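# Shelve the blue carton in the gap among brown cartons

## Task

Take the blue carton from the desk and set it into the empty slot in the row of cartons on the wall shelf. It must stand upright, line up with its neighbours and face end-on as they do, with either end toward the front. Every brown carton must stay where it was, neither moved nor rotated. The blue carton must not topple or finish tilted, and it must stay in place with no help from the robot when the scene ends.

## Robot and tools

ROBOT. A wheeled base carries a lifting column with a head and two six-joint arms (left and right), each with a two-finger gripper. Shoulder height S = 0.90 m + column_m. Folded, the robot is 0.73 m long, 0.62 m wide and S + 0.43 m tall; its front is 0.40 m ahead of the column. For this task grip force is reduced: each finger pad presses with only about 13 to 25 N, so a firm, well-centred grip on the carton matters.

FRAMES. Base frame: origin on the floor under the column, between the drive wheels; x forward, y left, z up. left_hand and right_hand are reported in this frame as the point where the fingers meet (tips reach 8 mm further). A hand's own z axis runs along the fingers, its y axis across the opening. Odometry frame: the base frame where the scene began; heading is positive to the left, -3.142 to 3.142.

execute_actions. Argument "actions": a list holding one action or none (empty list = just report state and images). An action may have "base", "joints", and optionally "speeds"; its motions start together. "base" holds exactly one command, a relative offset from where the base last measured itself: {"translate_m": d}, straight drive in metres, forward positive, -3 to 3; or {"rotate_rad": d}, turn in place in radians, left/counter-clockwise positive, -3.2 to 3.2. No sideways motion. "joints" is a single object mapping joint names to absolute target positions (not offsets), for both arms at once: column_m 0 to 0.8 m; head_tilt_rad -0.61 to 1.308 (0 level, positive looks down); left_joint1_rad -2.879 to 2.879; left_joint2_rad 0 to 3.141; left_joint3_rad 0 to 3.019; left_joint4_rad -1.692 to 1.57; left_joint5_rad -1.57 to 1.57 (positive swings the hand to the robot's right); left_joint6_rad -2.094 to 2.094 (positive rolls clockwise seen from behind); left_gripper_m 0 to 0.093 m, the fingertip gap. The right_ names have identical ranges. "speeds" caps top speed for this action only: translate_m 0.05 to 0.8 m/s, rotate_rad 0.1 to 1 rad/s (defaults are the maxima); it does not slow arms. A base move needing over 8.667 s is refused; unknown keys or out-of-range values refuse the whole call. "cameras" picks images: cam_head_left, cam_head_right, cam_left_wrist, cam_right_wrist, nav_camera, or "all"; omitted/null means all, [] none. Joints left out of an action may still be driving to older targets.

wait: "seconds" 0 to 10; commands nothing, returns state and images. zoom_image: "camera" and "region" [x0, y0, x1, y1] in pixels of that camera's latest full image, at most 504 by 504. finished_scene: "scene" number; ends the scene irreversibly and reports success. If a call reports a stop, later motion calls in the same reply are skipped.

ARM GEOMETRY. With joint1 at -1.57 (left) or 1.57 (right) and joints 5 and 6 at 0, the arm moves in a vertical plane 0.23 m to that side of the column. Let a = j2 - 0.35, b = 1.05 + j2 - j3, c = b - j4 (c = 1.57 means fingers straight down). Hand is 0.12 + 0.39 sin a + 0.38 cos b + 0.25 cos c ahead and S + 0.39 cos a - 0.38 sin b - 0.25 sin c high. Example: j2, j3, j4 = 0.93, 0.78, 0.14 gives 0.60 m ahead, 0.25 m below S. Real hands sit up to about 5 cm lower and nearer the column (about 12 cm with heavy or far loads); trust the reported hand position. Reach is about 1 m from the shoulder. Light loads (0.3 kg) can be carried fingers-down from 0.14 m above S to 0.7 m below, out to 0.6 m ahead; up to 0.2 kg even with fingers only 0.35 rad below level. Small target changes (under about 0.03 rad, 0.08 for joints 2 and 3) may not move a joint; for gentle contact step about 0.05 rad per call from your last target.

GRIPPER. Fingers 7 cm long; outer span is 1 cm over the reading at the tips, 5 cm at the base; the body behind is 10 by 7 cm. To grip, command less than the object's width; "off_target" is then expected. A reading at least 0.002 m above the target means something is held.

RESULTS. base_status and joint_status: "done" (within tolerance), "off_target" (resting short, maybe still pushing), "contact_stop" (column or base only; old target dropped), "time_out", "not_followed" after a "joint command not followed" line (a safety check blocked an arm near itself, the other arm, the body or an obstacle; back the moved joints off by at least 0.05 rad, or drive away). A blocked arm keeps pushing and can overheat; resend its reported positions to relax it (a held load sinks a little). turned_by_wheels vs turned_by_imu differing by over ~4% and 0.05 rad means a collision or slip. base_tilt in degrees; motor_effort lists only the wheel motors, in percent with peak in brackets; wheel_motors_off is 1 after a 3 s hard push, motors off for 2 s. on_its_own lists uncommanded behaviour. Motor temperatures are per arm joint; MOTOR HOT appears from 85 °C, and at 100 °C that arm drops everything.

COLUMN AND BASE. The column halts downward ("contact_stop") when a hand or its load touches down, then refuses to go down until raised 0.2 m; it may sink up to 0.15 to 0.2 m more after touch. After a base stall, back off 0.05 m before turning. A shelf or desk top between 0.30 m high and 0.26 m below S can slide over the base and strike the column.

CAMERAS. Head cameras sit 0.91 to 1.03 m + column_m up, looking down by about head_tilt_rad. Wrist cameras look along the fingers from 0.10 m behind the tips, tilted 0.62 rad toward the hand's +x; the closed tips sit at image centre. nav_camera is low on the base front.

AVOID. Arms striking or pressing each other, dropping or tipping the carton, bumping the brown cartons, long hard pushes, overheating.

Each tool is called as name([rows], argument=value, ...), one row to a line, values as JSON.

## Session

execute_actions(actions=[])

Scene clock: 0.00 s.
Motor temperatures (°C, as the motors report them): left_arm=[27 27 29 26 28 26] | right_arm=[29 28 27 26 26 28]
base_odometry: x=+0.000 y=+0.000 heading=+0.000 (m, m, rad; odometry frame)
turned_by_wheels: +0.000 (rad since the last result)
turned_by_imu: +0.000 (rad since the last result)
base_tilt: forward=+0.2 right=-0.3 (deg)
base_status: not commanded
joint_positions: column_m=+0.555 head_tilt_rad=+0.857 left_joint1_rad=-1.583 left_joint2_rad=+0.912 left_joint3_rad=+0.397 left_joint4_rad=-0.950 left_joint5_rad=-0.039 left_joint6_rad=+0.098 left_gripper_m=+0.095 right_joint1_rad=+1.564 right_joint2_rad=+0.892 right_joint3_rad=+0.437 right_joint4_rad=-0.962 right_joint5_rad=+0.052 right_joint6_rad=-0.047 right_gripper_m=+0.095
joint_status: not commanded
wheel_motors_off: 0
motor_effort: left_wheel=+2 right_wheel=+5 (%)
left_hand: x=+0.1351 y=+0.2288 z=+1.2559 quat_wxyz=(+0.453, -0.058, -0.889, +0.008) (m; base frame)
right_hand: x=+0.1585 y=-0.2359 z=+1.2517 quat_wxyz=(+0.432, +0.030, -0.901, +0.015) (m; base frame)
pictures: cam_head_left, cam_head_right, cam_left_wrist, cam_right_wrist, nav_camera
Images, in order (width x height): cam_head_left 504x504, cam_head_right 504x504, cam_left_wrist 504x504, cam_right_wrist 504x504, nav_camera 504x504.

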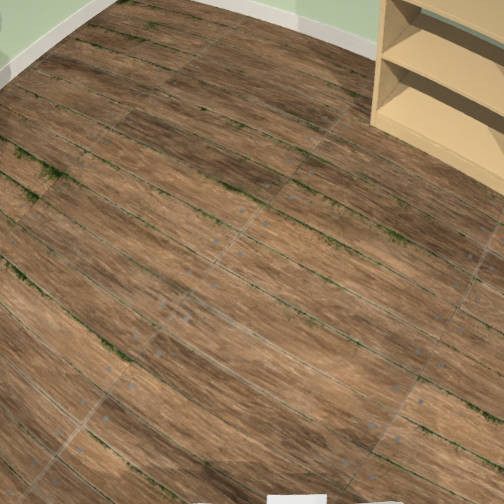

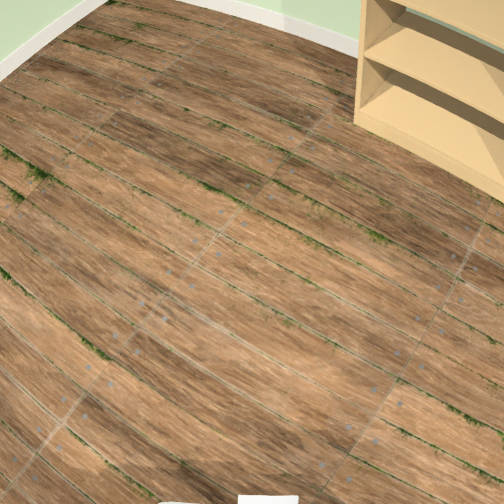

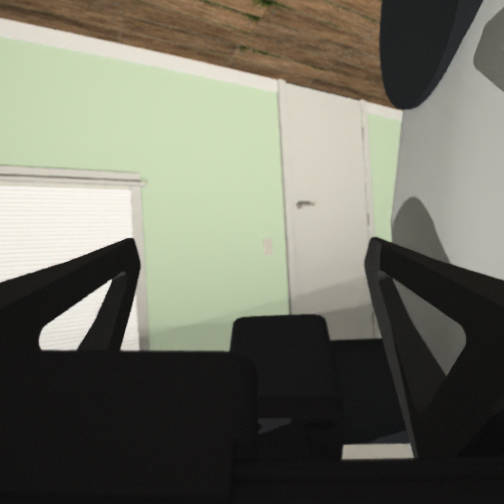

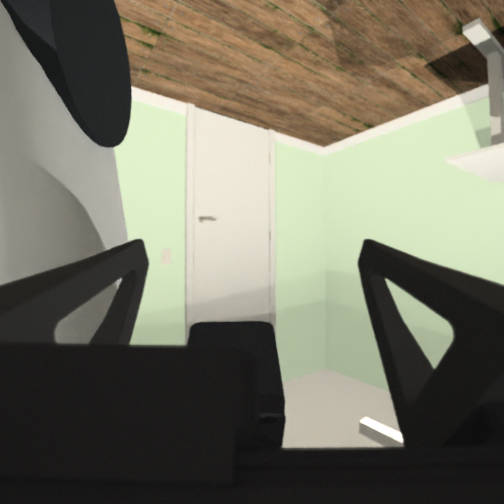

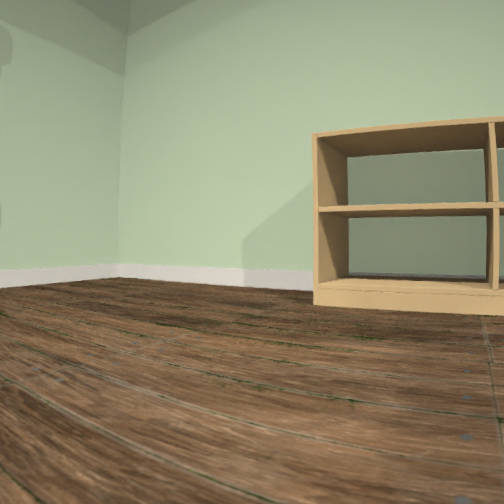

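Similar layout; desk is a bit further behind-right.

execute_actions([
  {"base":{"rotate_rad":-2.2},"joints":{"head_tilt_rad":0.55,"column_m":0.45}},
], cameras=["cam_head_left","cam_head_right","cam_right_wrist"])

Scene clock: 3.83 s.
Motor temperatures (°C, as the motors report them): left_arm=[27 27 29 26 28 26] | right_arm=[29 28 27 26 26 28]
base_odometry: x=+0.000 y=+0.000 heading=-2.199 (m, m, rad; odometry frame)
turned_by_wheels: -2.199 (rad since the last result)
turned_by_imu: -2.191 (rad since the last result)
base_tilt: forward=+0.0 right=-0.3 (deg)
base_status: done
joint_positions: column_m=+0.450 head_tilt_rad=+0.568 left_joint1_rad=-1.583 left_joint2_rad=+0.912 left_joint3_rad=+0.397 left_joint4_rad=-0.950 left_joint5_rad=-0.039 left_joint6_rad=+0.098 left_gripper_m=+0.095 right_joint1_rad=+1.564 right_joint2_rad=+0.892 right_joint3_rad=+0.437 right_joint4_rad=-0.962 right_joint5_rad=+0.052 right_joint6_rad=-0.047 right_gripper_m=+0.095
joint_status: all done
wheel_motors_off: 0
motor_effort: left_wheel=+4(41) right_wheel=-3(38) (%)
left_hand: x=+0.1351 y=+0.2288 z=+1.1505 quat_wxyz=(+0.453, -0.058, -0.889, +0.008) (m; base frame)
right_hand: x=+0.1585 y=-0.2359 z=+1.1463 quat_wxyz=(+0.432, +0.030, -0.901, +0.015) (m; base frame)
pictures: cam_head_left, cam_head_right, cam_right_wrist
Images, in order (width x height): cam_head_left 504x504, cam_head_right 504x504, cam_right_wrist 504x504.

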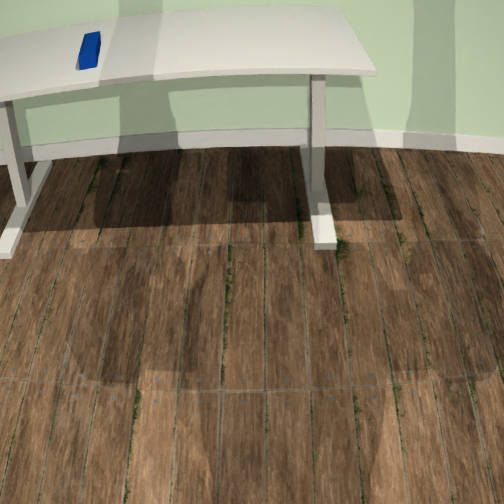

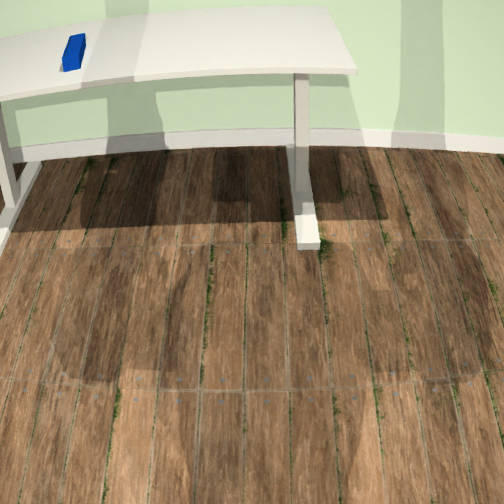

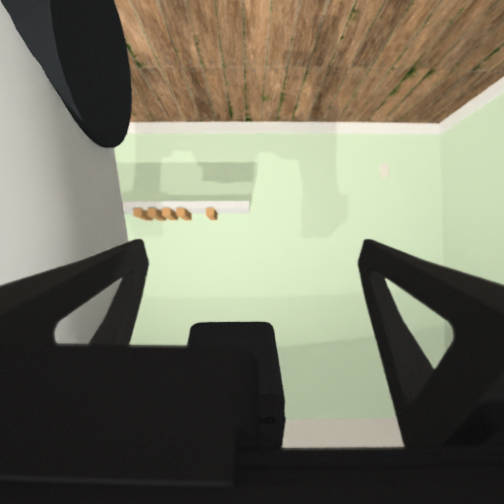

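execute_actions([
  {"base":{"rotate_rad":0.35},"joints":{"left_joint1_rad":-1.57,"left_joint2_rad":0.93,"left_joint3_rad":0.78,"left_joint4_rad":-0.1,"left_joint5_rad":0,"left_joint6_rad":0}},
], cameras=[])

execute_actions([
  {"base":{"translate_m":1.2},"joints":{"column_m":0.35,"head_tilt_rad":0.65}},
], cameras=[])

execute_actions([
  {"base":{"rotate_rad":-0.35}},
], cameras=["cam_head_left","cam_head_right","cam_left_wrist"])

Scene clock: 5.77 s.
Motor temperatures (°C, as the motors report them): left_arm=[27 27 29 26 28 26] | right_arm=[29 28 27 26 26 28]
base_odometry: x=+0.000 y=+0.000 heading=-1.850 (m, m, rad; odometry frame)
turned_by_wheels: +0.349 (rad since the last result)
turned_by_imu: +0.350 (rad since the last result)
base_tilt: forward=+0.2 right=-0.3 (deg)
base_status: done
joint_positions: column_m=+0.450 head_tilt_rad=+0.568 left_joint1_rad=-1.581 left_joint2_rad=+0.925 left_joint3_rad=+0.785 left_joint4_rad=-0.109 left_joint5_rad=-0.002 left_joint6_rad=+0.011 left_gripper_m=+0.095 right_joint1_rad=+1.564 right_joint2_rad=+0.892 right_joint3_rad=+0.437 right_joint4_rad=-0.962 right_joint5_rad=+0.052 right_joint6_rad=-0.047 right_gripper_m=+0.095
joint_status: all done
wheel_motors_off: 0
motor_effort: left_wheel=-3(28) right_wheel=+6(26) (%)
left_hand: x=+0.5438 y=+0.2201 z=+1.0833 quat_wxyz=(-0.137, -0.007, -0.991, +0.003) (m; base frame)
right_hand: x=+0.1585 y=-0.2359 z=+1.1463 quat_wxyz=(+0.432, +0.030, -0.901, +0.015) (m; base frame)
pictures: none
No camera images: the call's "cameras" was empty. Leave "cameras" out to get every camera's image.

Scene clock: 9.57 s.
Motor temperatures (°C, as the motors report them): left_arm=[27 27 30 26 28 26] | right_arm=[29 29 27 26 26 28]
base_odometry: x=-0.332 y=-1.153 heading=-1.852 (m, m, rad; odometry frame)
turned_by_wheels: -0.001 (rad since the last result)
turned_by_imu: +0.002 (rad since the last result)
base_tilt: forward=+0.1 right=-0.3 (deg)
base_status: done
joint_positions: column_m=+0.350 head_tilt_rad=+0.654 left_joint1_rad=-1.581 left_joint2_rad=+0.925 left_joint3_rad=+0.781 left_joint4_rad=-0.108 left_joint5_rad=-0.002 left_joint6_rad=+0.011 left_gripper_m=+0.095 right_joint1_rad=+1.564 right_joint2_rad=+0.891 right_joint3_rad=+0.437 right_joint4_rad=-0.962 right_joint5_rad=+0.052 right_joint6_rad=-0.047 right_gripper_m=+0.095
joint_status: all done
wheel_motors_off: 0
motor_effort: left_wheel=-2(48) right_wheel=+1(65) (%)
left_hand: x=+0.5420 y=+0.2201 z=+0.9827 quat_wxyz=(-0.136, -0.007, -0.991, +0.003) (m; base frame)
right_hand: x=+0.1589 y=-0.2359 z=+1.0462 quat_wxyz=(+0.432, +0.030, -0.901, +0.015) (m; base frame)
pictures: none
No camera images: the call's "cameras" was empty. Leave "cameras" out to get every camera's image.

Scene clock: 11.23 s.
Motor temperatures (°C, as the motors report them): left_arm=[27 27 30 26 28 26] | right_arm=[29 29 27 26 26 28]
base_odometry: x=-0.332 y=-1.154 heading=-2.200 (m, m, rad; odometry frame)
turned_by_wheels: -0.349 (rad since the last result)
turned_by_imu: -0.346 (rad since the last result)
base_tilt: forward=+0.0 right=-0.3 (deg)
base_status: done
joint_positions: column_m=+0.350 head_tilt_rad=+0.654 left_joint1_rad=-1.580 left_joint2_rad=+0.925 left_joint3_rad=+0.781 left_joint4_rad=-0.108 left_joint5_rad=-0.002 left_joint6_rad=+0.011 left_gripper_m=+0.095 right_joint1_rad=+1.564 right_joint2_rad=+0.891 right_joint3_rad=+0.437 right_joint4_rad=-0.962 right_joint5_rad=+0.052 right_joint6_rad=-0.047 right_gripper_m=+0.095
joint_status: not commanded
wheel_motors_off: 0
motor_effort: left_wheel=+1(35) right_wheel=-3(53) (%)
left_hand: x=+0.5420 y=+0.2205 z=+0.9827 quat_wxyz=(-0.136, -0.007, -0.991, +0.003) (m; base frame)
right_hand: x=+0.1589 y=-0.2359 z=+1.0462 quat_wxyz=(+0.432, +0.030, -0.901, +0.015) (m; base frame)
pictures: cam_head_left, cam_head_right, cam_left_wrist
Images, in order (width x height): cam_head_left 504x504, cam_head_right 504x504, cam_left_wrist 504x504.

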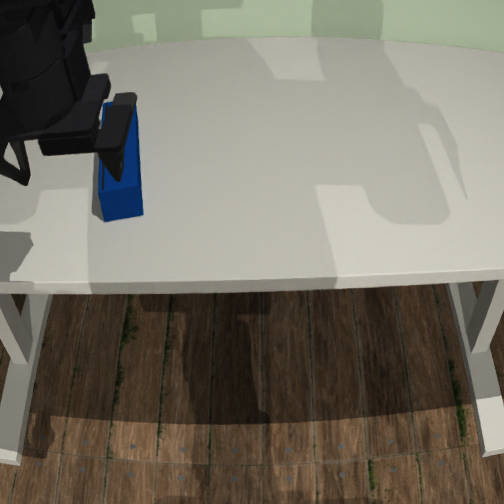

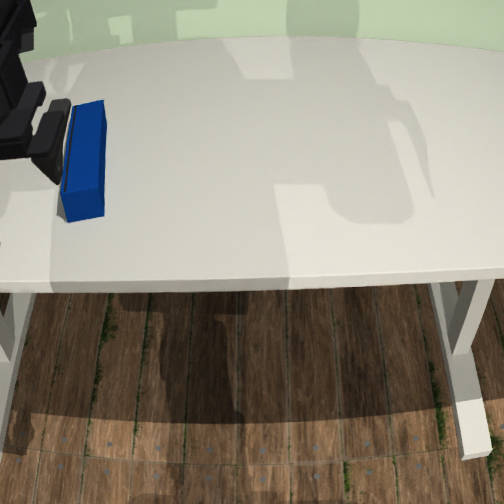

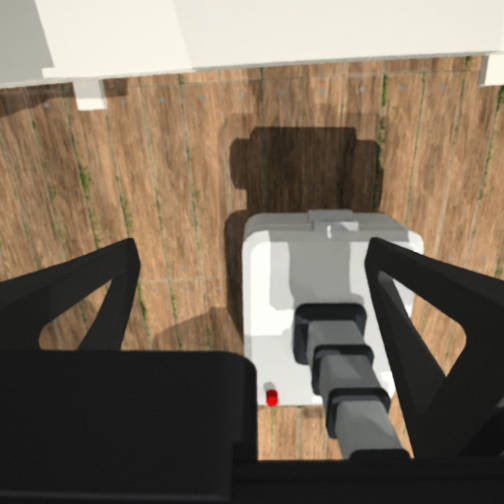

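execute_actions([
  {"base":{"rotate_rad":0.07}},
], cameras=[])

execute_actions([
  {"base":{"translate_m":0.27},"joints":{"column_m":0.27,"head_tilt_rad":0.85}},
], cameras=["cam_head_left","cam_left_wrist"])

Scene clock: 12.53 s.
Motor temperatures (°C, as the motors report them): left_arm=[27 27 30 26 28 26] | right_arm=[29 29 27 26 26 28]
base_odometry: x=-0.332 y=-1.153 heading=-2.132 (m, m, rad; odometry frame)
turned_by_wheels: +0.068 (rad since the last result)
turned_by_imu: +0.069 (rad since the last result)
base_tilt: forward=+0.0 right=-0.4 (deg)
base_status: done
joint_positions: column_m=+0.350 head_tilt_rad=+0.654 left_joint1_rad=-1.579 left_joint2_rad=+0.925 left_joint3_rad=+0.781 left_joint4_rad=-0.108 left_joint5_rad=-0.002 left_joint6_rad=+0.011 left_gripper_m=+0.095 right_joint1_rad=+1.564 right_joint2_rad=+0.891 right_joint3_rad=+0.437 right_joint4_rad=-0.962 right_joint5_rad=+0.052 right_joint6_rad=-0.047 right_gripper_m=+0.095
joint_status: not commanded
wheel_motors_off: 0
motor_effort: left_wheel=-4(10) right_wheel=+2(30) (%)
left_hand: x=+0.5420 y=+0.2210 z=+0.9827 quat_wxyz=(-0.136, -0.007, -0.991, +0.002) (m; base frame)
right_hand: x=+0.1589 y=-0.2359 z=+1.0462 quat_wxyz=(+0.432, +0.030, -0.901, +0.015) (m; base frame)
pictures: none
No camera images: the call's "cameras" was empty. Leave "cameras" out to get every camera's image.

Scene clock: 14.47 s.
Motor temperatures (°C, as the motors report them): left_arm=[27 27 30 26 28 26] | right_arm=[29 29 27 26 26 28]
base_odometry: x=-0.475 y=-1.382 heading=-2.134 (m, m, rad; odometry frame)
turned_by_wheels: -0.002 (rad since the last result)
turned_by_imu: -0.001 (rad since the last result)
base_tilt: forward=+0.1 right=-0.3 (deg)
base_status: done
joint_positions: column_m=+0.270 head_tilt_rad=+0.852 left_joint1_rad=-1.579 left_joint2_rad=+0.925 left_joint3_rad=+0.781 left_joint4_rad=-0.106 left_joint5_rad=-0.002 left_joint6_rad=+0.011 left_gripper_m=+0.095 right_joint1_rad=+1.564 right_joint2_rad=+0.891 right_joint3_rad=+0.439 right_joint4_rad=-0.962 right_joint5_rad=+0.052 right_joint6_rad=-0.047 right_gripper_m=+0.095
joint_status: all done
wheel_motors_off: 0
motor_effort: left_wheel=-1(54) right_wheel=+1(63) (%)
left_hand: x=+0.5421 y=+0.2210 z=+0.9026 quat_wxyz=(-0.136, -0.007, -0.991, +0.002) (m; base frame)
right_hand: x=+0.1595 y=-0.2359 z=+0.9661 quat_wxyz=(+0.431, +0.030, -0.902, +0.015) (m; base frame)
pictures: cam_head_left, cam_left_wrist
Images, in order (width x height): cam_head_left 504x504, cam_left_wrist 504x504.

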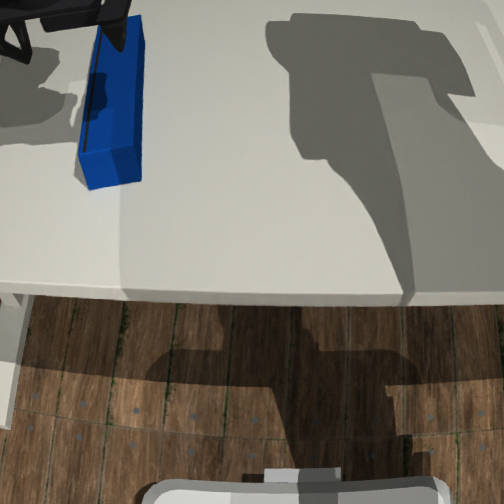

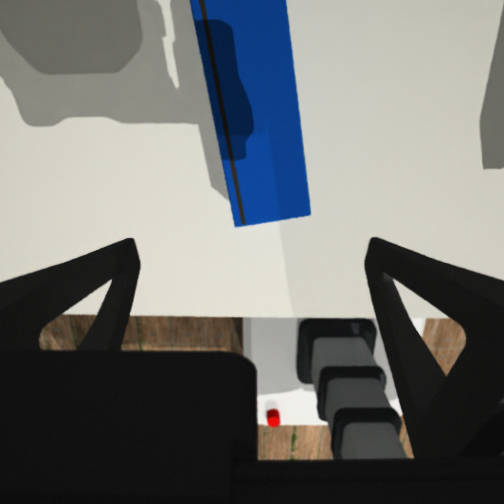

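execute_actions([
  {"base":{"translate_m":0.085},"joints":{"column_m":0.17,"left_joint6_rad":-0.14}},
], cameras=["cam_head_left","cam_left_wrist"])

Scene clock: 16.63 s.
Motor temperatures (°C, as the motors report them): left_arm=[27 27 30 26 28 26] | right_arm=[29 29 27 26 26 28]
base_odometry: x=-0.521 y=-1.454 heading=-2.136 (m, m, rad; odometry frame)
turned_by_wheels: -0.002 (rad since the last result)
turned_by_imu: -0.001 (rad since the last result)
base_tilt: forward=+0.1 right=-0.3 (deg)
base_status: done
joint_positions: column_m=+0.170 head_tilt_rad=+0.852 left_joint1_rad=-1.579 left_joint2_rad=+0.925 left_joint3_rad=+0.780 left_joint4_rad=-0.106 left_joint5_rad=-0.002 left_joint6_rad=-0.129 left_gripper_m=+0.095 right_joint1_rad=+1.564 right_joint2_rad=+0.891 right_joint3_rad=+0.438 right_joint4_rad=-0.962 right_joint5_rad=+0.052 right_joint6_rad=-0.047 right_gripper_m=+0.095
joint_status: all done
wheel_motors_off: 0
motor_effort: left_wheel=-2(40) right_wheel=+3(35) (%)
left_hand: x=+0.5417 y=+0.2210 z=+0.8024 quat_wxyz=(-0.135, +0.062, -0.989, +0.012) (m; base frame)
right_hand: x=+0.1594 y=-0.2359 z=+0.8661 quat_wxyz=(+0.431, +0.030, -0.902, +0.015) (m; base frame)
pictures: cam_head_left, cam_left_wrist
Images, in order (width x height): cam_head_left 504x504, cam_left_wrist 504x504.

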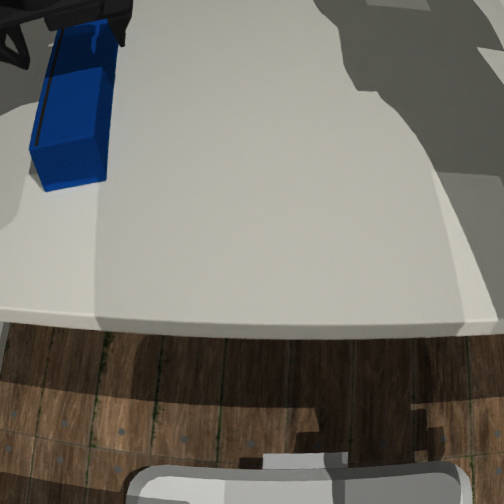

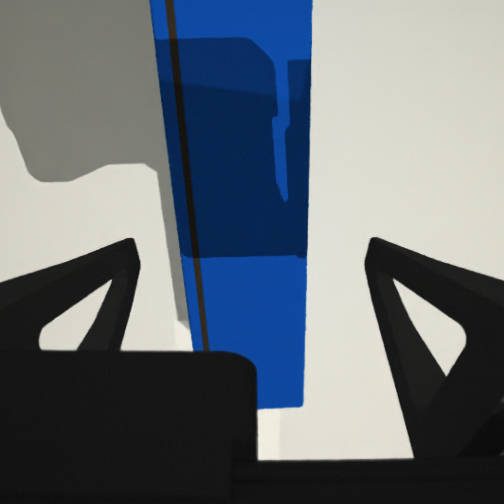

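execute_actions([
  {"joints":{"column_m":0.1}},
], cameras=["cam_left_wrist"])

execute_actions([
  {"joints":{"left_gripper_m":0.03}},
], cameras=["cam_left_wrist"])

execute_actions([
  {"joints":{"column_m":0.3,"head_tilt_rad":0.7}},
], cameras=["cam_left_wrist","cam_head_left"])

Scene clock: 18.27 s.
Motor temperatures (°C, as the motors report them): left_arm=[27 27 30 26 28 26] | right_arm=[29 29 27 26 26 28]
base_odometry: x=-0.521 y=-1.454 heading=-2.136 (m, m, rad; odometry frame)
turned_by_wheels: +0.000 (rad since the last result)
turned_by_imu: +0.001 (rad since the last result)
base_tilt: forward=+0.1 right=-0.3 (deg)
base_status: not commanded
joint_positions: column_m=+0.100 head_tilt_rad=+0.852 left_joint1_rad=-1.579 left_joint2_rad=+0.925 left_joint3_rad=+0.780 left_joint4_rad=-0.106 left_joint5_rad=-0.002 left_joint6_rad=-0.129 left_gripper_m=+0.095 right_joint1_rad=+1.564 right_joint2_rad=+0.891 right_joint3_rad=+0.438 right_joint4_rad=-0.962 right_joint5_rad=+0.052 right_joint6_rad=-0.047 right_gripper_m=+0.095
joint_status: all done
wheel_motors_off: 0
motor_effort: left_wheel=-2(2) right_wheel=+1(3) (%)
left_hand: x=+0.5417 y=+0.2210 z=+0.7324 quat_wxyz=(-0.135, +0.062, -0.989, +0.012) (m; base frame)
right_hand: x=+0.1594 y=-0.2359 z=+0.7962 quat_wxyz=(+0.431, +0.030, -0.902, +0.015) (m; base frame)
pictures: cam_left_wrist
Images, in order (width x height): cam_left_wrist 504x504.

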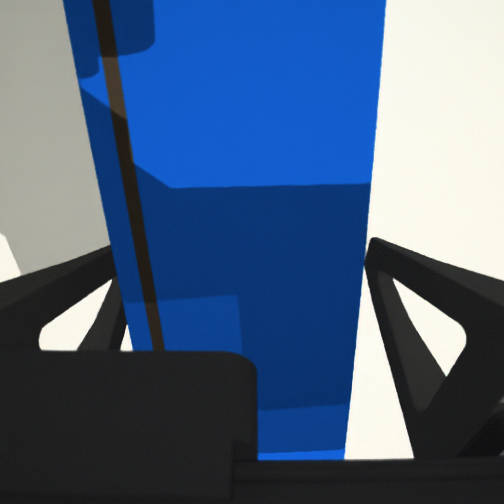

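Scene clock: 18.90 s.
Motor temperatures (°C, as the motors report them): left_arm=[27 27 30 26 28 26] | right_arm=[29 29 27 26 26 28]
base_odometry: x=-0.521 y=-1.454 heading=-2.136 (m, m, rad; odometry frame)
turned_by_wheels: +0.000 (rad since the last result)
turned_by_imu: +0.000 (rad since the last result)
base_tilt: forward=+0.1 right=-0.4 (deg)
base_status: not commanded
joint_positions: column_m=+0.100 head_tilt_rad=+0.852 left_joint1_rad=-1.579 left_joint2_rad=+0.925 left_joint3_rad=+0.780 left_joint4_rad=-0.106 left_joint5_rad=-0.001 left_joint6_rad=-0.130 left_gripper_m=+0.061 right_joint1_rad=+1.564 right_joint2_rad=+0.891 right_joint3_rad=+0.438 right_joint4_rad=-0.962 right_joint5_rad=+0.052 right_joint6_rad=-0.047 right_gripper_m=+0.095
joint_status: left_gripper_m off_target (ended at +0.061, target +0.030)
wheel_motors_off: 0
motor_effort: left_wheel=-3(3) right_wheel=+3(2) (%)
left_hand: x=+0.5417 y=+0.2210 z=+0.7324 quat_wxyz=(-0.135, +0.063, -0.989, +0.012) (m; base frame)
right_hand: x=+0.1594 y=-0.2359 z=+0.7962 quat_wxyz=(+0.431, +0.030, -0.902, +0.015) (m; base frame)
pictures: cam_left_wrist
Images, in order (width x height): cam_left_wrist 504x504.

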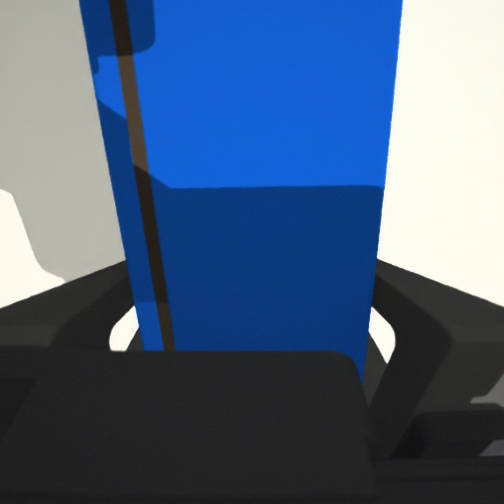

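Scene clock: 22.10 s.
Motor temperatures (°C, as the motors report them): left_arm=[27 27 30 26 28 26] | right_arm=[29 29 27 26 26 28]
base_odometry: x=-0.521 y=-1.454 heading=-2.136 (m, m, rad; odometry frame)
turned_by_wheels: +0.000 (rad since the last result)
turned_by_imu: +0.001 (rad since the last result)
base_tilt: forward=+0.1 right=-0.4 (deg)
base_status: not commanded
joint_positions: column_m=+0.300 head_tilt_rad=+0.716 left_joint1_rad=-1.579 left_joint2_rad=+0.925 left_joint3_rad=+0.780 left_joint4_rad=-0.106 left_joint5_rad=-0.001 left_joint6_rad=-0.130 left_gripper_m=+0.061 right_joint1_rad=+1.564 right_joint2_rad=+0.891 right_joint3_rad=+0.438 right_joint4_rad=-0.962 right_joint5_rad=+0.052 right_joint6_rad=-0.047 right_gripper_m=+0.095
joint_status: all done
wheel_motors_off: 0
motor_effort: left_wheel=-3(3) right_wheel=+2(3) (%)
left_hand: x=+0.5417 y=+0.2210 z=+0.9323 quat_wxyz=(-0.135, +0.063, -0.989, +0.012) (m; base frame)
right_hand: x=+0.1594 y=-0.2359 z=+0.9960 quat_wxyz=(+0.431, +0.030, -0.902, +0.015) (m; base frame)
pictures: cam_head_left, cam_left_wrist
Images, in order (width x height): cam_head_left 504x504, cam_left_wrist 504x504.

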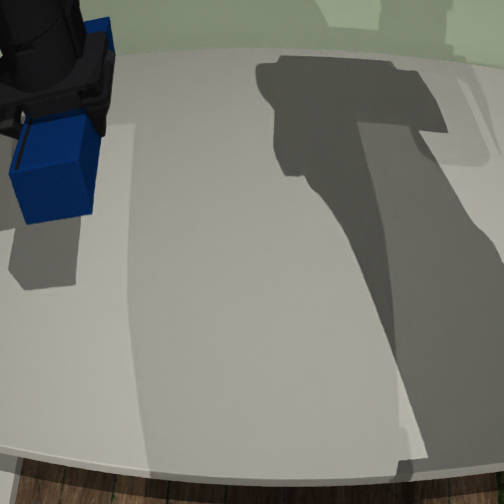

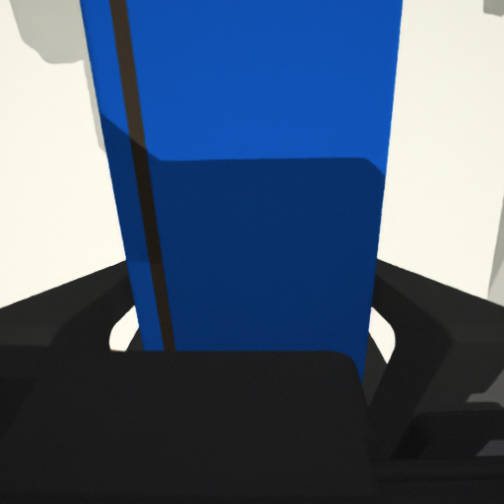

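execute_actions([
  {"base":{"translate_m":-0.9},"joints":{"column_m":0.5,"head_tilt_rad":0.3,"left_joint6_rad":0.0}},
], cameras=[])

execute_actions([
  {"base":{"rotate_rad":3.1},"speeds":{"rotate_rad":0.8}},
], cameras=["cam_head_left","cam_head_right","nav_camera"])

Scene clock: 25.57 s.
Motor temperatures (°C, as the motors report them): left_arm=[27 27 30 26 28 26] | right_arm=[29 29 27 26 26 28]
base_odometry: x=-0.038 y=-0.694 heading=-2.138 (m, m, rad; odometry frame)
turned_by_wheels: -0.002 (rad since the last result)
turned_by_imu: -0.002 (rad since the last result)
base_tilt: forward=+0.1 right=-0.4 (deg)
base_status: done
joint_positions: column_m=+0.500 head_tilt_rad=+0.319 left_joint1_rad=-1.579 left_joint2_rad=+0.927 left_joint3_rad=+0.777 left_joint4_rad=-0.106 left_joint5_rad=-0.001 left_joint6_rad=-0.010 left_gripper_m=+0.061 right_joint1_rad=+1.564 right_joint2_rad=+0.891 right_joint3_rad=+0.434 right_joint4_rad=-0.962 right_joint5_rad=+0.052 right_joint6_rad=-0.047 right_gripper_m=+0.095
joint_status: all done
wheel_motors_off: 0
motor_effort: left_wheel=-2(61) right_wheel=+1(46) (%)
left_hand: x=+0.5393 y=+0.2210 z=+1.1309 quat_wxyz=(-0.133, +0.003, -0.991, +0.004) (m; base frame)
right_hand: x=+0.1571 y=-0.2359 z=+1.1967 quat_wxyz=(+0.433, +0.030, -0.901, +0.015) (m; base frame)
pictures: none
No camera images: the call's "cameras" was empty. Leave "cameras" out to get every camera's image.

Scene clock: 30.80 s.
Motor temperatures (°C, as the motors report them): left_arm=[27 27 30 26 28 26] | right_arm=[29 29 27 26 26 28]
base_odometry: x=-0.038 y=-0.694 heading=+0.961 (m, m, rad; odometry frame)
turned_by_wheels: +3.099 (rad since the last result)
turned_by_imu: +3.092 (rad since the last result)
base_tilt: forward=+0.2 right=-0.4 (deg)
base_status: done
joint_positions: column_m=+0.500 head_tilt_rad=+0.319 left_joint1_rad=-1.579 left_joint2_rad=+0.927 left_joint3_rad=+0.777 left_joint4_rad=-0.106 left_joint5_rad=-0.001 left_joint6_rad=-0.010 left_gripper_m=+0.061 right_joint1_rad=+1.564 right_joint2_rad=+0.891 right_joint3_rad=+0.434 right_joint4_rad=-0.962 right_joint5_rad=+0.052 right_joint6_rad=-0.047 right_gripper_m=+0.095
joint_status: not commanded
wheel_motors_off: 0
motor_effort: left_wheel=-4(49) right_wheel=+6(52) (%)
left_hand: x=+0.5393 y=+0.2210 z=+1.1309 quat_wxyz=(-0.133, +0.003, -0.991, +0.004) (m; base frame)
right_hand: x=+0.1571 y=-0.2359 z=+1.1967 quat_wxyz=(+0.433, +0.030, -0.901, +0.015) (m; base frame)
pictures: cam_head_left, cam_head_right, nav_camera
Images, in order (width x height): cam_head_left 504x504, cam_head_right 504x504, nav_camera 504x504.

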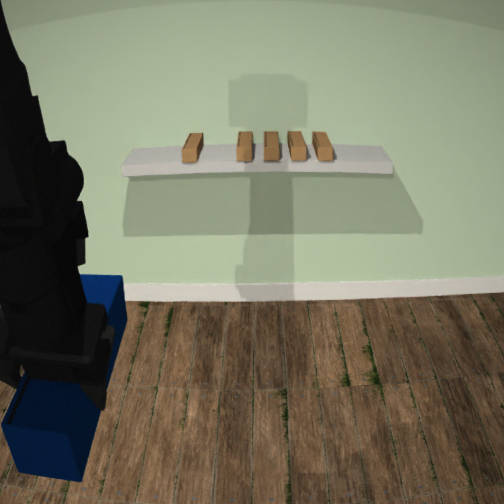

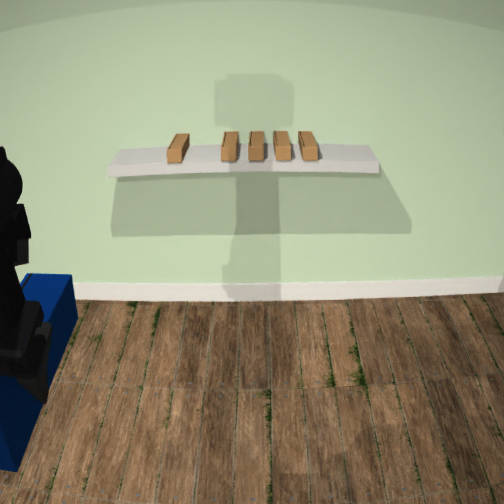

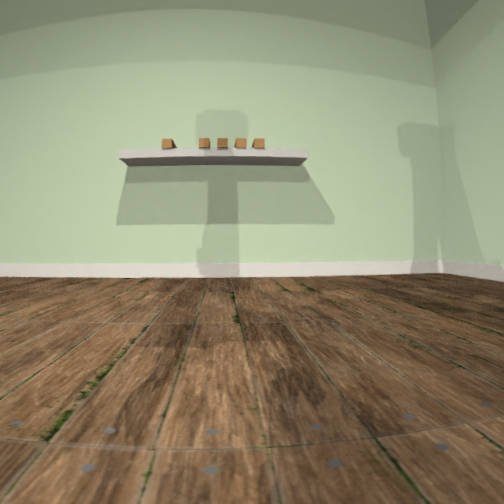

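execute_actions([
  {"base":{"translate_m":1.35},"joints":{"column_m":0.3,"head_tilt_rad":0.45}},
], cameras=["cam_head_left","cam_head_right","nav_camera"])

Scene clock: 35.00 s.
Motor temperatures (°C, as the motors report them): left_arm=[27 27 30 26 28 26] | right_arm=[29 29 27 26 26 28]
base_odometry: x=+0.734 y=+0.413 heading=+0.962 (m, m, rad; odometry frame)
turned_by_wheels: +0.000 (rad since the last result)
turned_by_imu: +0.005 (rad since the last result)
base_tilt: forward=+0.2 right=-0.4 (deg)
base_status: done
joint_positions: column_m=+0.300 head_tilt_rad=+0.455 left_joint1_rad=-1.579 left_joint2_rad=+0.927 left_joint3_rad=+0.776 left_joint4_rad=-0.106 left_joint5_rad=-0.001 left_joint6_rad=-0.010 left_gripper_m=+0.061 right_joint1_rad=+1.564 right_joint2_rad=+0.890 right_joint3_rad=+0.434 right_joint4_rad=-0.962 right_joint5_rad=+0.052 right_joint6_rad=-0.047 right_gripper_m=+0.095
joint_status: all done
wheel_motors_off: 0
motor_effort: left_wheel=+0(50) right_wheel=-1(51) (%)
left_hand: x=+0.5388 y=+0.2210 z=+0.9309 quat_wxyz=(-0.133, +0.003, -0.991, +0.004) (m; base frame)
right_hand: x=+0.1570 y=-0.2359 z=+0.9969 quat_wxyz=(+0.433, +0.030, -0.901, +0.015) (m; base frame)
pictures: cam_head_left, cam_head_right, nav_camera
Images, in order (width x height): cam_head_left 504x504, cam_head_right 504x504, nav_camera 504x504.

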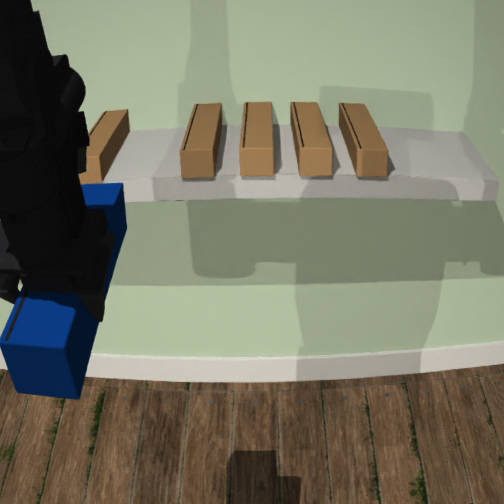

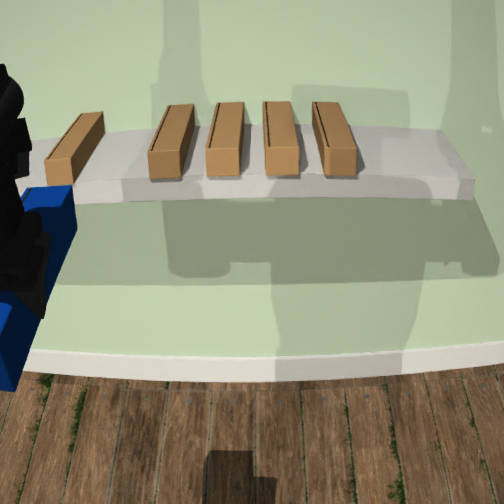

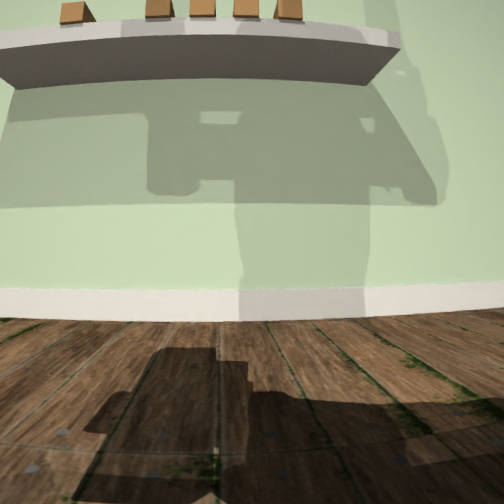

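execute_actions([
  {"base":{"rotate_rad":0.035}},
], cameras=[])

execute_actions([
  {"base":{"translate_m":0.55},"joints":{"head_tilt_rad":0.75},"speeds":{"translate_m":0.4}},
], cameras=["cam_head_left","cam_left_wrist"])

Scene clock: 36.03 s.
Motor temperatures (°C, as the motors report them): left_arm=[27 27 30 26 28 26] | right_arm=[29 29 27 26 26 28]
base_odometry: x=+0.734 y=+0.413 heading=+0.994 (m, m, rad; odometry frame)
turned_by_wheels: +0.033 (rad since the last result)
turned_by_imu: +0.032 (rad since the last result)
base_tilt: forward=+0.1 right=-0.4 (deg)
base_status: done
joint_positions: column_m=+0.300 head_tilt_rad=+0.455 left_joint1_rad=-1.579 left_joint2_rad=+0.927 left_joint3_rad=+0.776 left_joint4_rad=-0.106 left_joint5_rad=-0.001 left_joint6_rad=-0.010 left_gripper_m=+0.061 right_joint1_rad=+1.564 right_joint2_rad=+0.890 right_joint3_rad=+0.434 right_joint4_rad=-0.962 right_joint5_rad=+0.052 right_joint6_rad=-0.047 right_gripper_m=+0.095
joint_status: not commanded
wheel_motors_off: 0
motor_effort: left_wheel=+0(51) right_wheel=+1(49) (%)
left_hand: x=+0.5388 y=+0.2209 z=+0.9309 quat_wxyz=(-0.133, +0.003, -0.991, +0.004) (m; base frame)
right_hand: x=+0.1570 y=-0.2359 z=+0.9969 quat_wxyz=(+0.433, +0.030, -0.901, +0.015) (m; base frame)
pictures: none
No camera images: the call's "cameras" was empty. Leave "cameras" out to get every camera's image.

Scene clock: 38.90 s.
Motor temperatures (°C, as the motors report them): left_arm=[27 28 30 26 28 26] | right_arm=[29 29 27 26 26 28]
base_odometry: x=+1.034 y=+0.875 heading=+0.995 (m, m, rad; odometry frame)
turned_by_wheels: +0.001 (rad since the last result)
turned_by_imu: +0.003 (rad since the last result)
base_tilt: forward=+0.2 right=-0.3 (deg)
base_status: done
joint_positions: column_m=+0.300 head_tilt_rad=+0.753 left_joint1_rad=-1.579 left_joint2_rad=+0.927 left_joint3_rad=+0.775 left_joint4_rad=-0.106 left_joint5_rad=-0.001 left_joint6_rad=-0.010 left_gripper_m=+0.061 right_joint1_rad=+1.564 right_joint2_rad=+0.890 right_joint3_rad=+0.435 right_joint4_rad=-0.962 right_joint5_rad=+0.052 right_joint6_rad=-0.047 right_gripper_m=+0.095
joint_status: all done
wheel_motors_off: 0
motor_effort: left_wheel=+1(47) right_wheel=-2(30) (%)
left_hand: x=+0.5386 y=+0.2209 z=+0.9309 quat_wxyz=(-0.133, +0.003, -0.991, +0.004) (m; base frame)
right_hand: x=+0.1579 y=-0.2359 z=+0.9967 quat_wxyz=(+0.432, +0.030, -0.901, +0.015) (m; base frame)
pictures: cam_head_left, cam_left_wrist
Images, in order (width x height): cam_head_left 504x504, cam_left_wrist 504x504.

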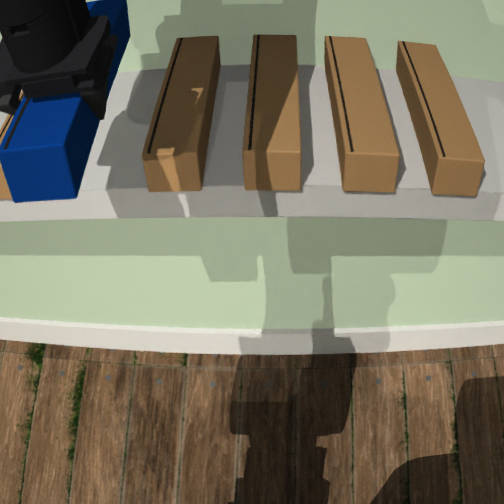

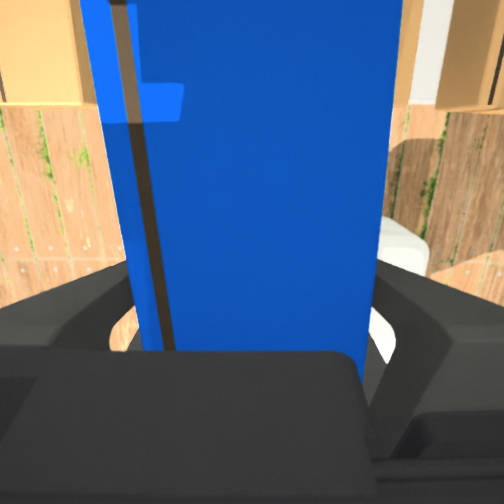

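execute_actions([
  {"base":{"rotate_rad":0.042},"joints":{"left_joint6_rad":0.045}},
], cameras=[])

execute_actions([
  {"base":{"translate_m":0.2},"joints":{"head_tilt_rad":0.85},"speeds":{"translate_m":0.2}},
], cameras=[])

execute_actions([
  {"joints":{"column_m":0.18}},
], cameras=["cam_head_left","cam_left_wrist"])

Scene clock: 39.97 s.
Motor temperatures (°C, as the motors report them): left_arm=[27 28 30 26 28 26] | right_arm=[29 29 27 26 26 28]
base_odometry: x=+1.034 y=+0.875 heading=+1.035 (m, m, rad; odometry frame)
turned_by_wheels: +0.040 (rad since the last result)
turned_by_imu: +0.039 (rad since the last result)
base_tilt: forward=+0.1 right=-0.5 (deg)
base_status: done
joint_positions: column_m=+0.300 head_tilt_rad=+0.753 left_joint1_rad=-1.579 left_joint2_rad=+0.927 left_joint3_rad=+0.775 left_joint4_rad=-0.106 left_joint5_rad=-0.001 left_joint6_rad=+0.034 left_gripper_m=+0.061 right_joint1_rad=+1.564 right_joint2_rad=+0.890 right_joint3_rad=+0.435 right_joint4_rad=-0.962 right_joint5_rad=+0.052 right_joint6_rad=-0.047 right_gripper_m=+0.095
joint_status: all done
wheel_motors_off: 0
motor_effort: left_wheel=-1(50) right_wheel=-1(46) (%)
left_hand: x=+0.5386 y=+0.2210 z=+0.9309 quat_wxyz=(-0.133, -0.018, -0.991, +0.001) (m; base frame)
right_hand: x=+0.1579 y=-0.2359 z=+0.9967 quat_wxyz=(+0.432, +0.030, -0.901, +0.015) (m; base frame)
pictures: none
No camera images: the call's "cameras" was empty. Leave "cameras" out to get every camera's image.

Scene clock: 42.00 s.
Motor temperatures (°C, as the motors report them): left_arm=[27 28 30 26 28 26] | right_arm=[29 29 27 26 26 28]
base_odometry: x=+1.136 y=+1.047 heading=+1.036 (m, m, rad; odometry frame)
turned_by_wheels: +0.001 (rad since the last result)
turned_by_imu: +0.002 (rad since the last result)
base_tilt: forward=+0.1 right=-0.3 (deg)
base_status: done
joint_positions: column_m=+0.300 head_tilt_rad=+0.852 left_joint1_rad=-1.577 left_joint2_rad=+0.931 left_joint3_rad=+0.754 left_joint4_rad=-0.121 left_joint5_rad=-0.003 left_joint6_rad=+0.034 left_gripper_m=+0.060 right_joint1_rad=+1.564 right_joint2_rad=+0.890 right_joint3_rad=+0.435 right_joint4_rad=-0.962 right_joint5_rad=+0.052 right_joint6_rad=-0.047 right_gripper_m=+0.095
joint_status: all done
wheel_motors_off: 0
motor_effort: left_wheel=+2(48) right_wheel=-3(29) (%)
left_hand: x=+0.5212 y=+0.2224 z=+0.9243 quat_wxyz=(-0.113, -0.018, -0.993, -0.001) (m; base frame)
right_hand: x=+0.1579 y=-0.2359 z=+0.9967 quat_wxyz=(+0.432, +0.030, -0.901, +0.015) (m; base frame)
pictures: none
No camera images: the call's "cameras" was empty. Leave "cameras" out to get every camera's image.

Scene clock: 44.13 s.
Motor temperatures (°C, as the motors report them): left_arm=[27 28 30 26 28 26] | right_arm=[29 29 27 26 26 28]
base_odometry: x=+1.136 y=+1.047 heading=+1.036 (m, m, rad; odometry frame)
turned_by_wheels: +0.000 (rad since the last result)
turned_by_imu: +0.001 (rad since the last result)
base_tilt: forward=+0.1 right=-0.3 (deg)
base_status: not commanded
joint_positions: column_m=+0.180 head_tilt_rad=+0.852 left_joint1_rad=-1.577 left_joint2_rad=+0.931 left_joint3_rad=+0.754 left_joint4_rad=-0.121 left_joint5_rad=-0.003 left_joint6_rad=+0.037 left_gripper_m=+0.060 right_joint1_rad=+1.564 right_joint2_rad=+0.890 right_joint3_rad=+0.435 right_joint4_rad=-0.962 right_joint5_rad=+0.052 right_joint6_rad=-0.047 right_gripper_m=+0.095
joint_status: all done
wheel_motors_off: 0
motor_effort: left_wheel=+3(3) right_wheel=+2(1) (%)
left_hand: x=+0.5212 y=+0.2224 z=+0.8042 quat_wxyz=(-0.113, -0.020, -0.993, -0.001) (m; base frame)
right_hand: x=+0.1579 y=-0.2359 z=+0.8767 quat_wxyz=(+0.432, +0.030, -0.901, +0.015) (m; base frame)
pictures: cam_head_left, cam_left_wrist
Images, in order (width x height): cam_head_left 504x504, cam_left_wrist 504x504.

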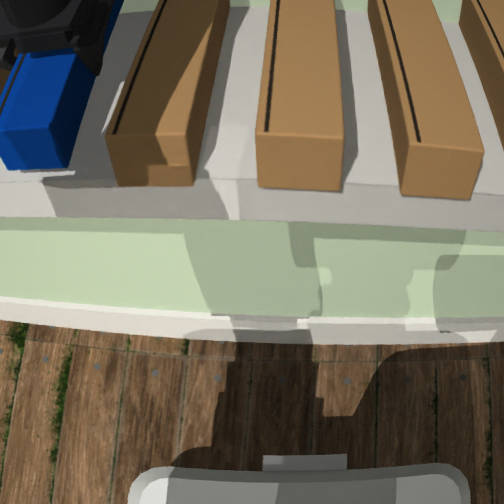

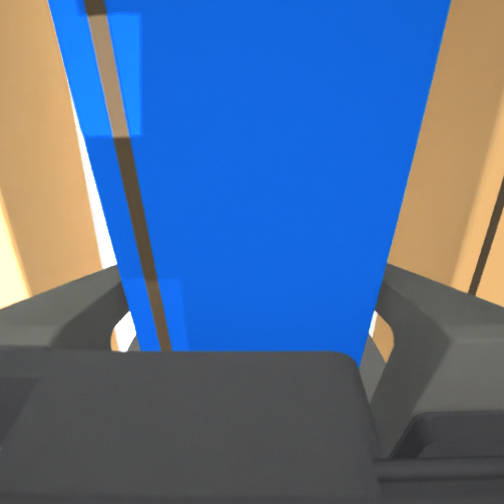

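execute_actions([
  {"joints":{"column_m":0.26}},
], cameras=["cam_head_left","cam_left_wrist"])

execute_actions([
  {"base":{"translate_m":-0.3},"joints":{"head_tilt_rad":0.6},"speeds":{"translate_m":0.2}},
], cameras=["cam_head_left","cam_head_right","cam_left_wrist","nav_camera"])

Scene clock: 46.07 s.
Motor temperatures (°C, as the motors report them): left_arm=[27 28 30 26 28 26] | right_arm=[29 29 27 26 26 28]
base_odometry: x=+1.136 y=+1.047 heading=+1.036 (m, m, rad; odometry frame)
turned_by_wheels: +0.000 (rad since the last result)
turned_by_imu: +0.001 (rad since the last result)
base_tilt: forward=+0.1 right=-0.4 (deg)
base_status: not commanded
joint_positions: column_m=+0.260 head_tilt_rad=+0.852 left_joint1_rad=-1.577 left_joint2_rad=+0.931 left_joint3_rad=+0.754 left_joint4_rad=-0.121 left_joint5_rad=-0.003 left_joint6_rad=+0.039 left_gripper_m=+0.060 right_joint1_rad=+1.564 right_joint2_rad=+0.890 right_joint3_rad=+0.435 right_joint4_rad=-0.962 right_joint5_rad=+0.052 right_joint6_rad=-0.047 right_gripper_m=+0.095
joint_status: all done
wheel_motors_off: 0
motor_effort: left_wheel=+3(3) right_wheel=+0(2) (%)
left_hand: x=+0.5212 y=+0.2224 z=+0.8841 quat_wxyz=(-0.113, -0.020, -0.993, -0.001) (m; base frame)
right_hand: x=+0.1579 y=-0.2359 z=+0.9565 quat_wxyz=(+0.432, +0.030, -0.901, +0.015) (m; base frame)
pictures: cam_head_left, cam_left_wrist
Images, in order (width x height): cam_head_left 504x504, cam_left_wrist 504x504.

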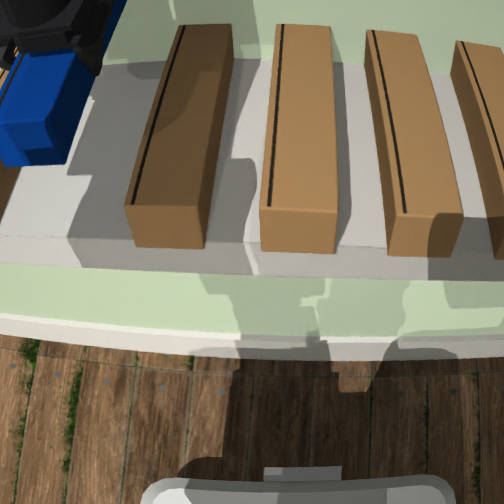

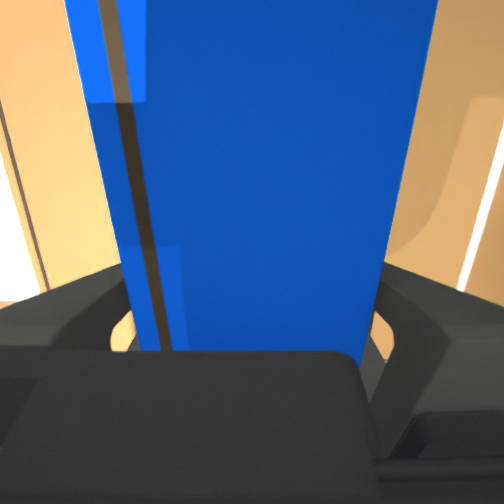

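Scene clock: 48.60 s.
Motor temperatures (°C, as the motors report them): left_arm=[27 28 30 26 28 26] | right_arm=[29 29 27 26 26 28]
base_odometry: x=+0.983 y=+0.789 heading=+1.036 (m, m, rad; odometry frame)
turned_by_wheels: +0.001 (rad since the last result)
turned_by_imu: +0.001 (rad since the last result)
base_tilt: forward=+0.2 right=-0.4 (deg)
base_status: done
joint_positions: column_m=+0.260 head_tilt_rad=+0.617 left_joint1_rad=-1.577 left_joint2_rad=+0.931 left_joint3_rad=+0.760 left_joint4_rad=-0.110 left_joint5_rad=-0.003 left_joint6_rad=+0.039 left_gripper_m=+0.060 right_joint1_rad=+1.564 right_joint2_rad=+0.890 right_joint3_rad=+0.435 right_joint4_rad=-0.962 right_joint5_rad=+0.052 right_joint6_rad=-0.047 right_gripper_m=+0.095
joint_status: all done
wheel_motors_off: 0
motor_effort: left_wheel=-3(47) right_wheel=-1(29) (%)
left_hand: x=+0.5273 y=+0.2224 z=+0.8857 quat_wxyz=(-0.121, -0.020, -0.992, -0.001) (m; base frame)
right_hand: x=+0.1577 y=-0.2359 z=+0.9566 quat_wxyz=(+0.432, +0.030, -0.901, +0.015) (m; base frame)
pictures: cam_head_left, cam_head_right, cam_left_wrist, nav_camera
Images, in order (width x height): cam_head_left 504x504, cam_head_right 504x504, cam_left_wrist 504x504, nav_camera 504x504.

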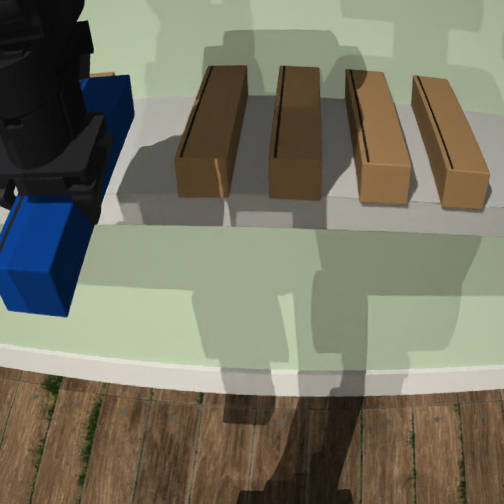

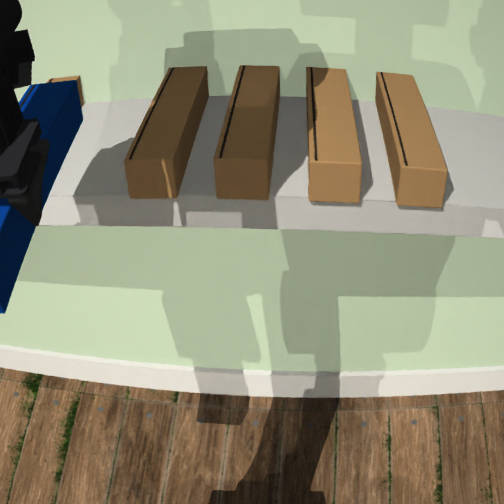

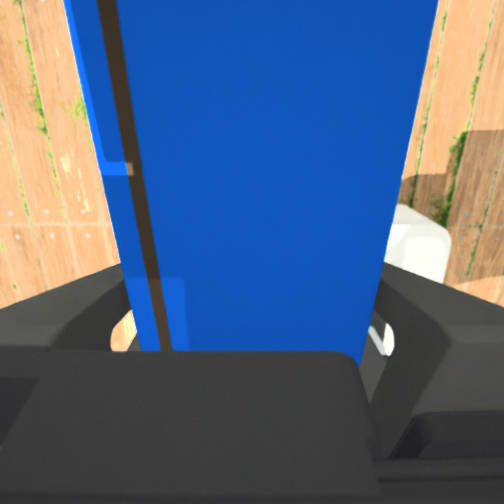

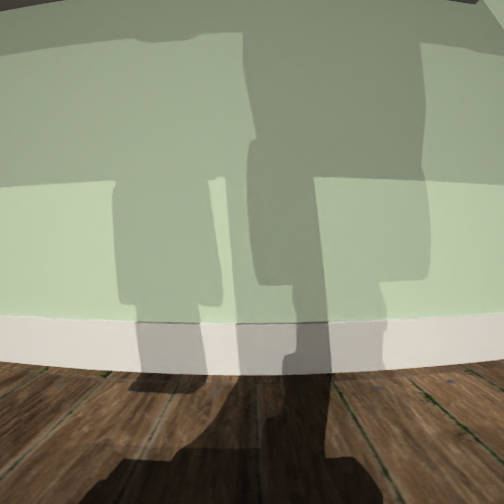

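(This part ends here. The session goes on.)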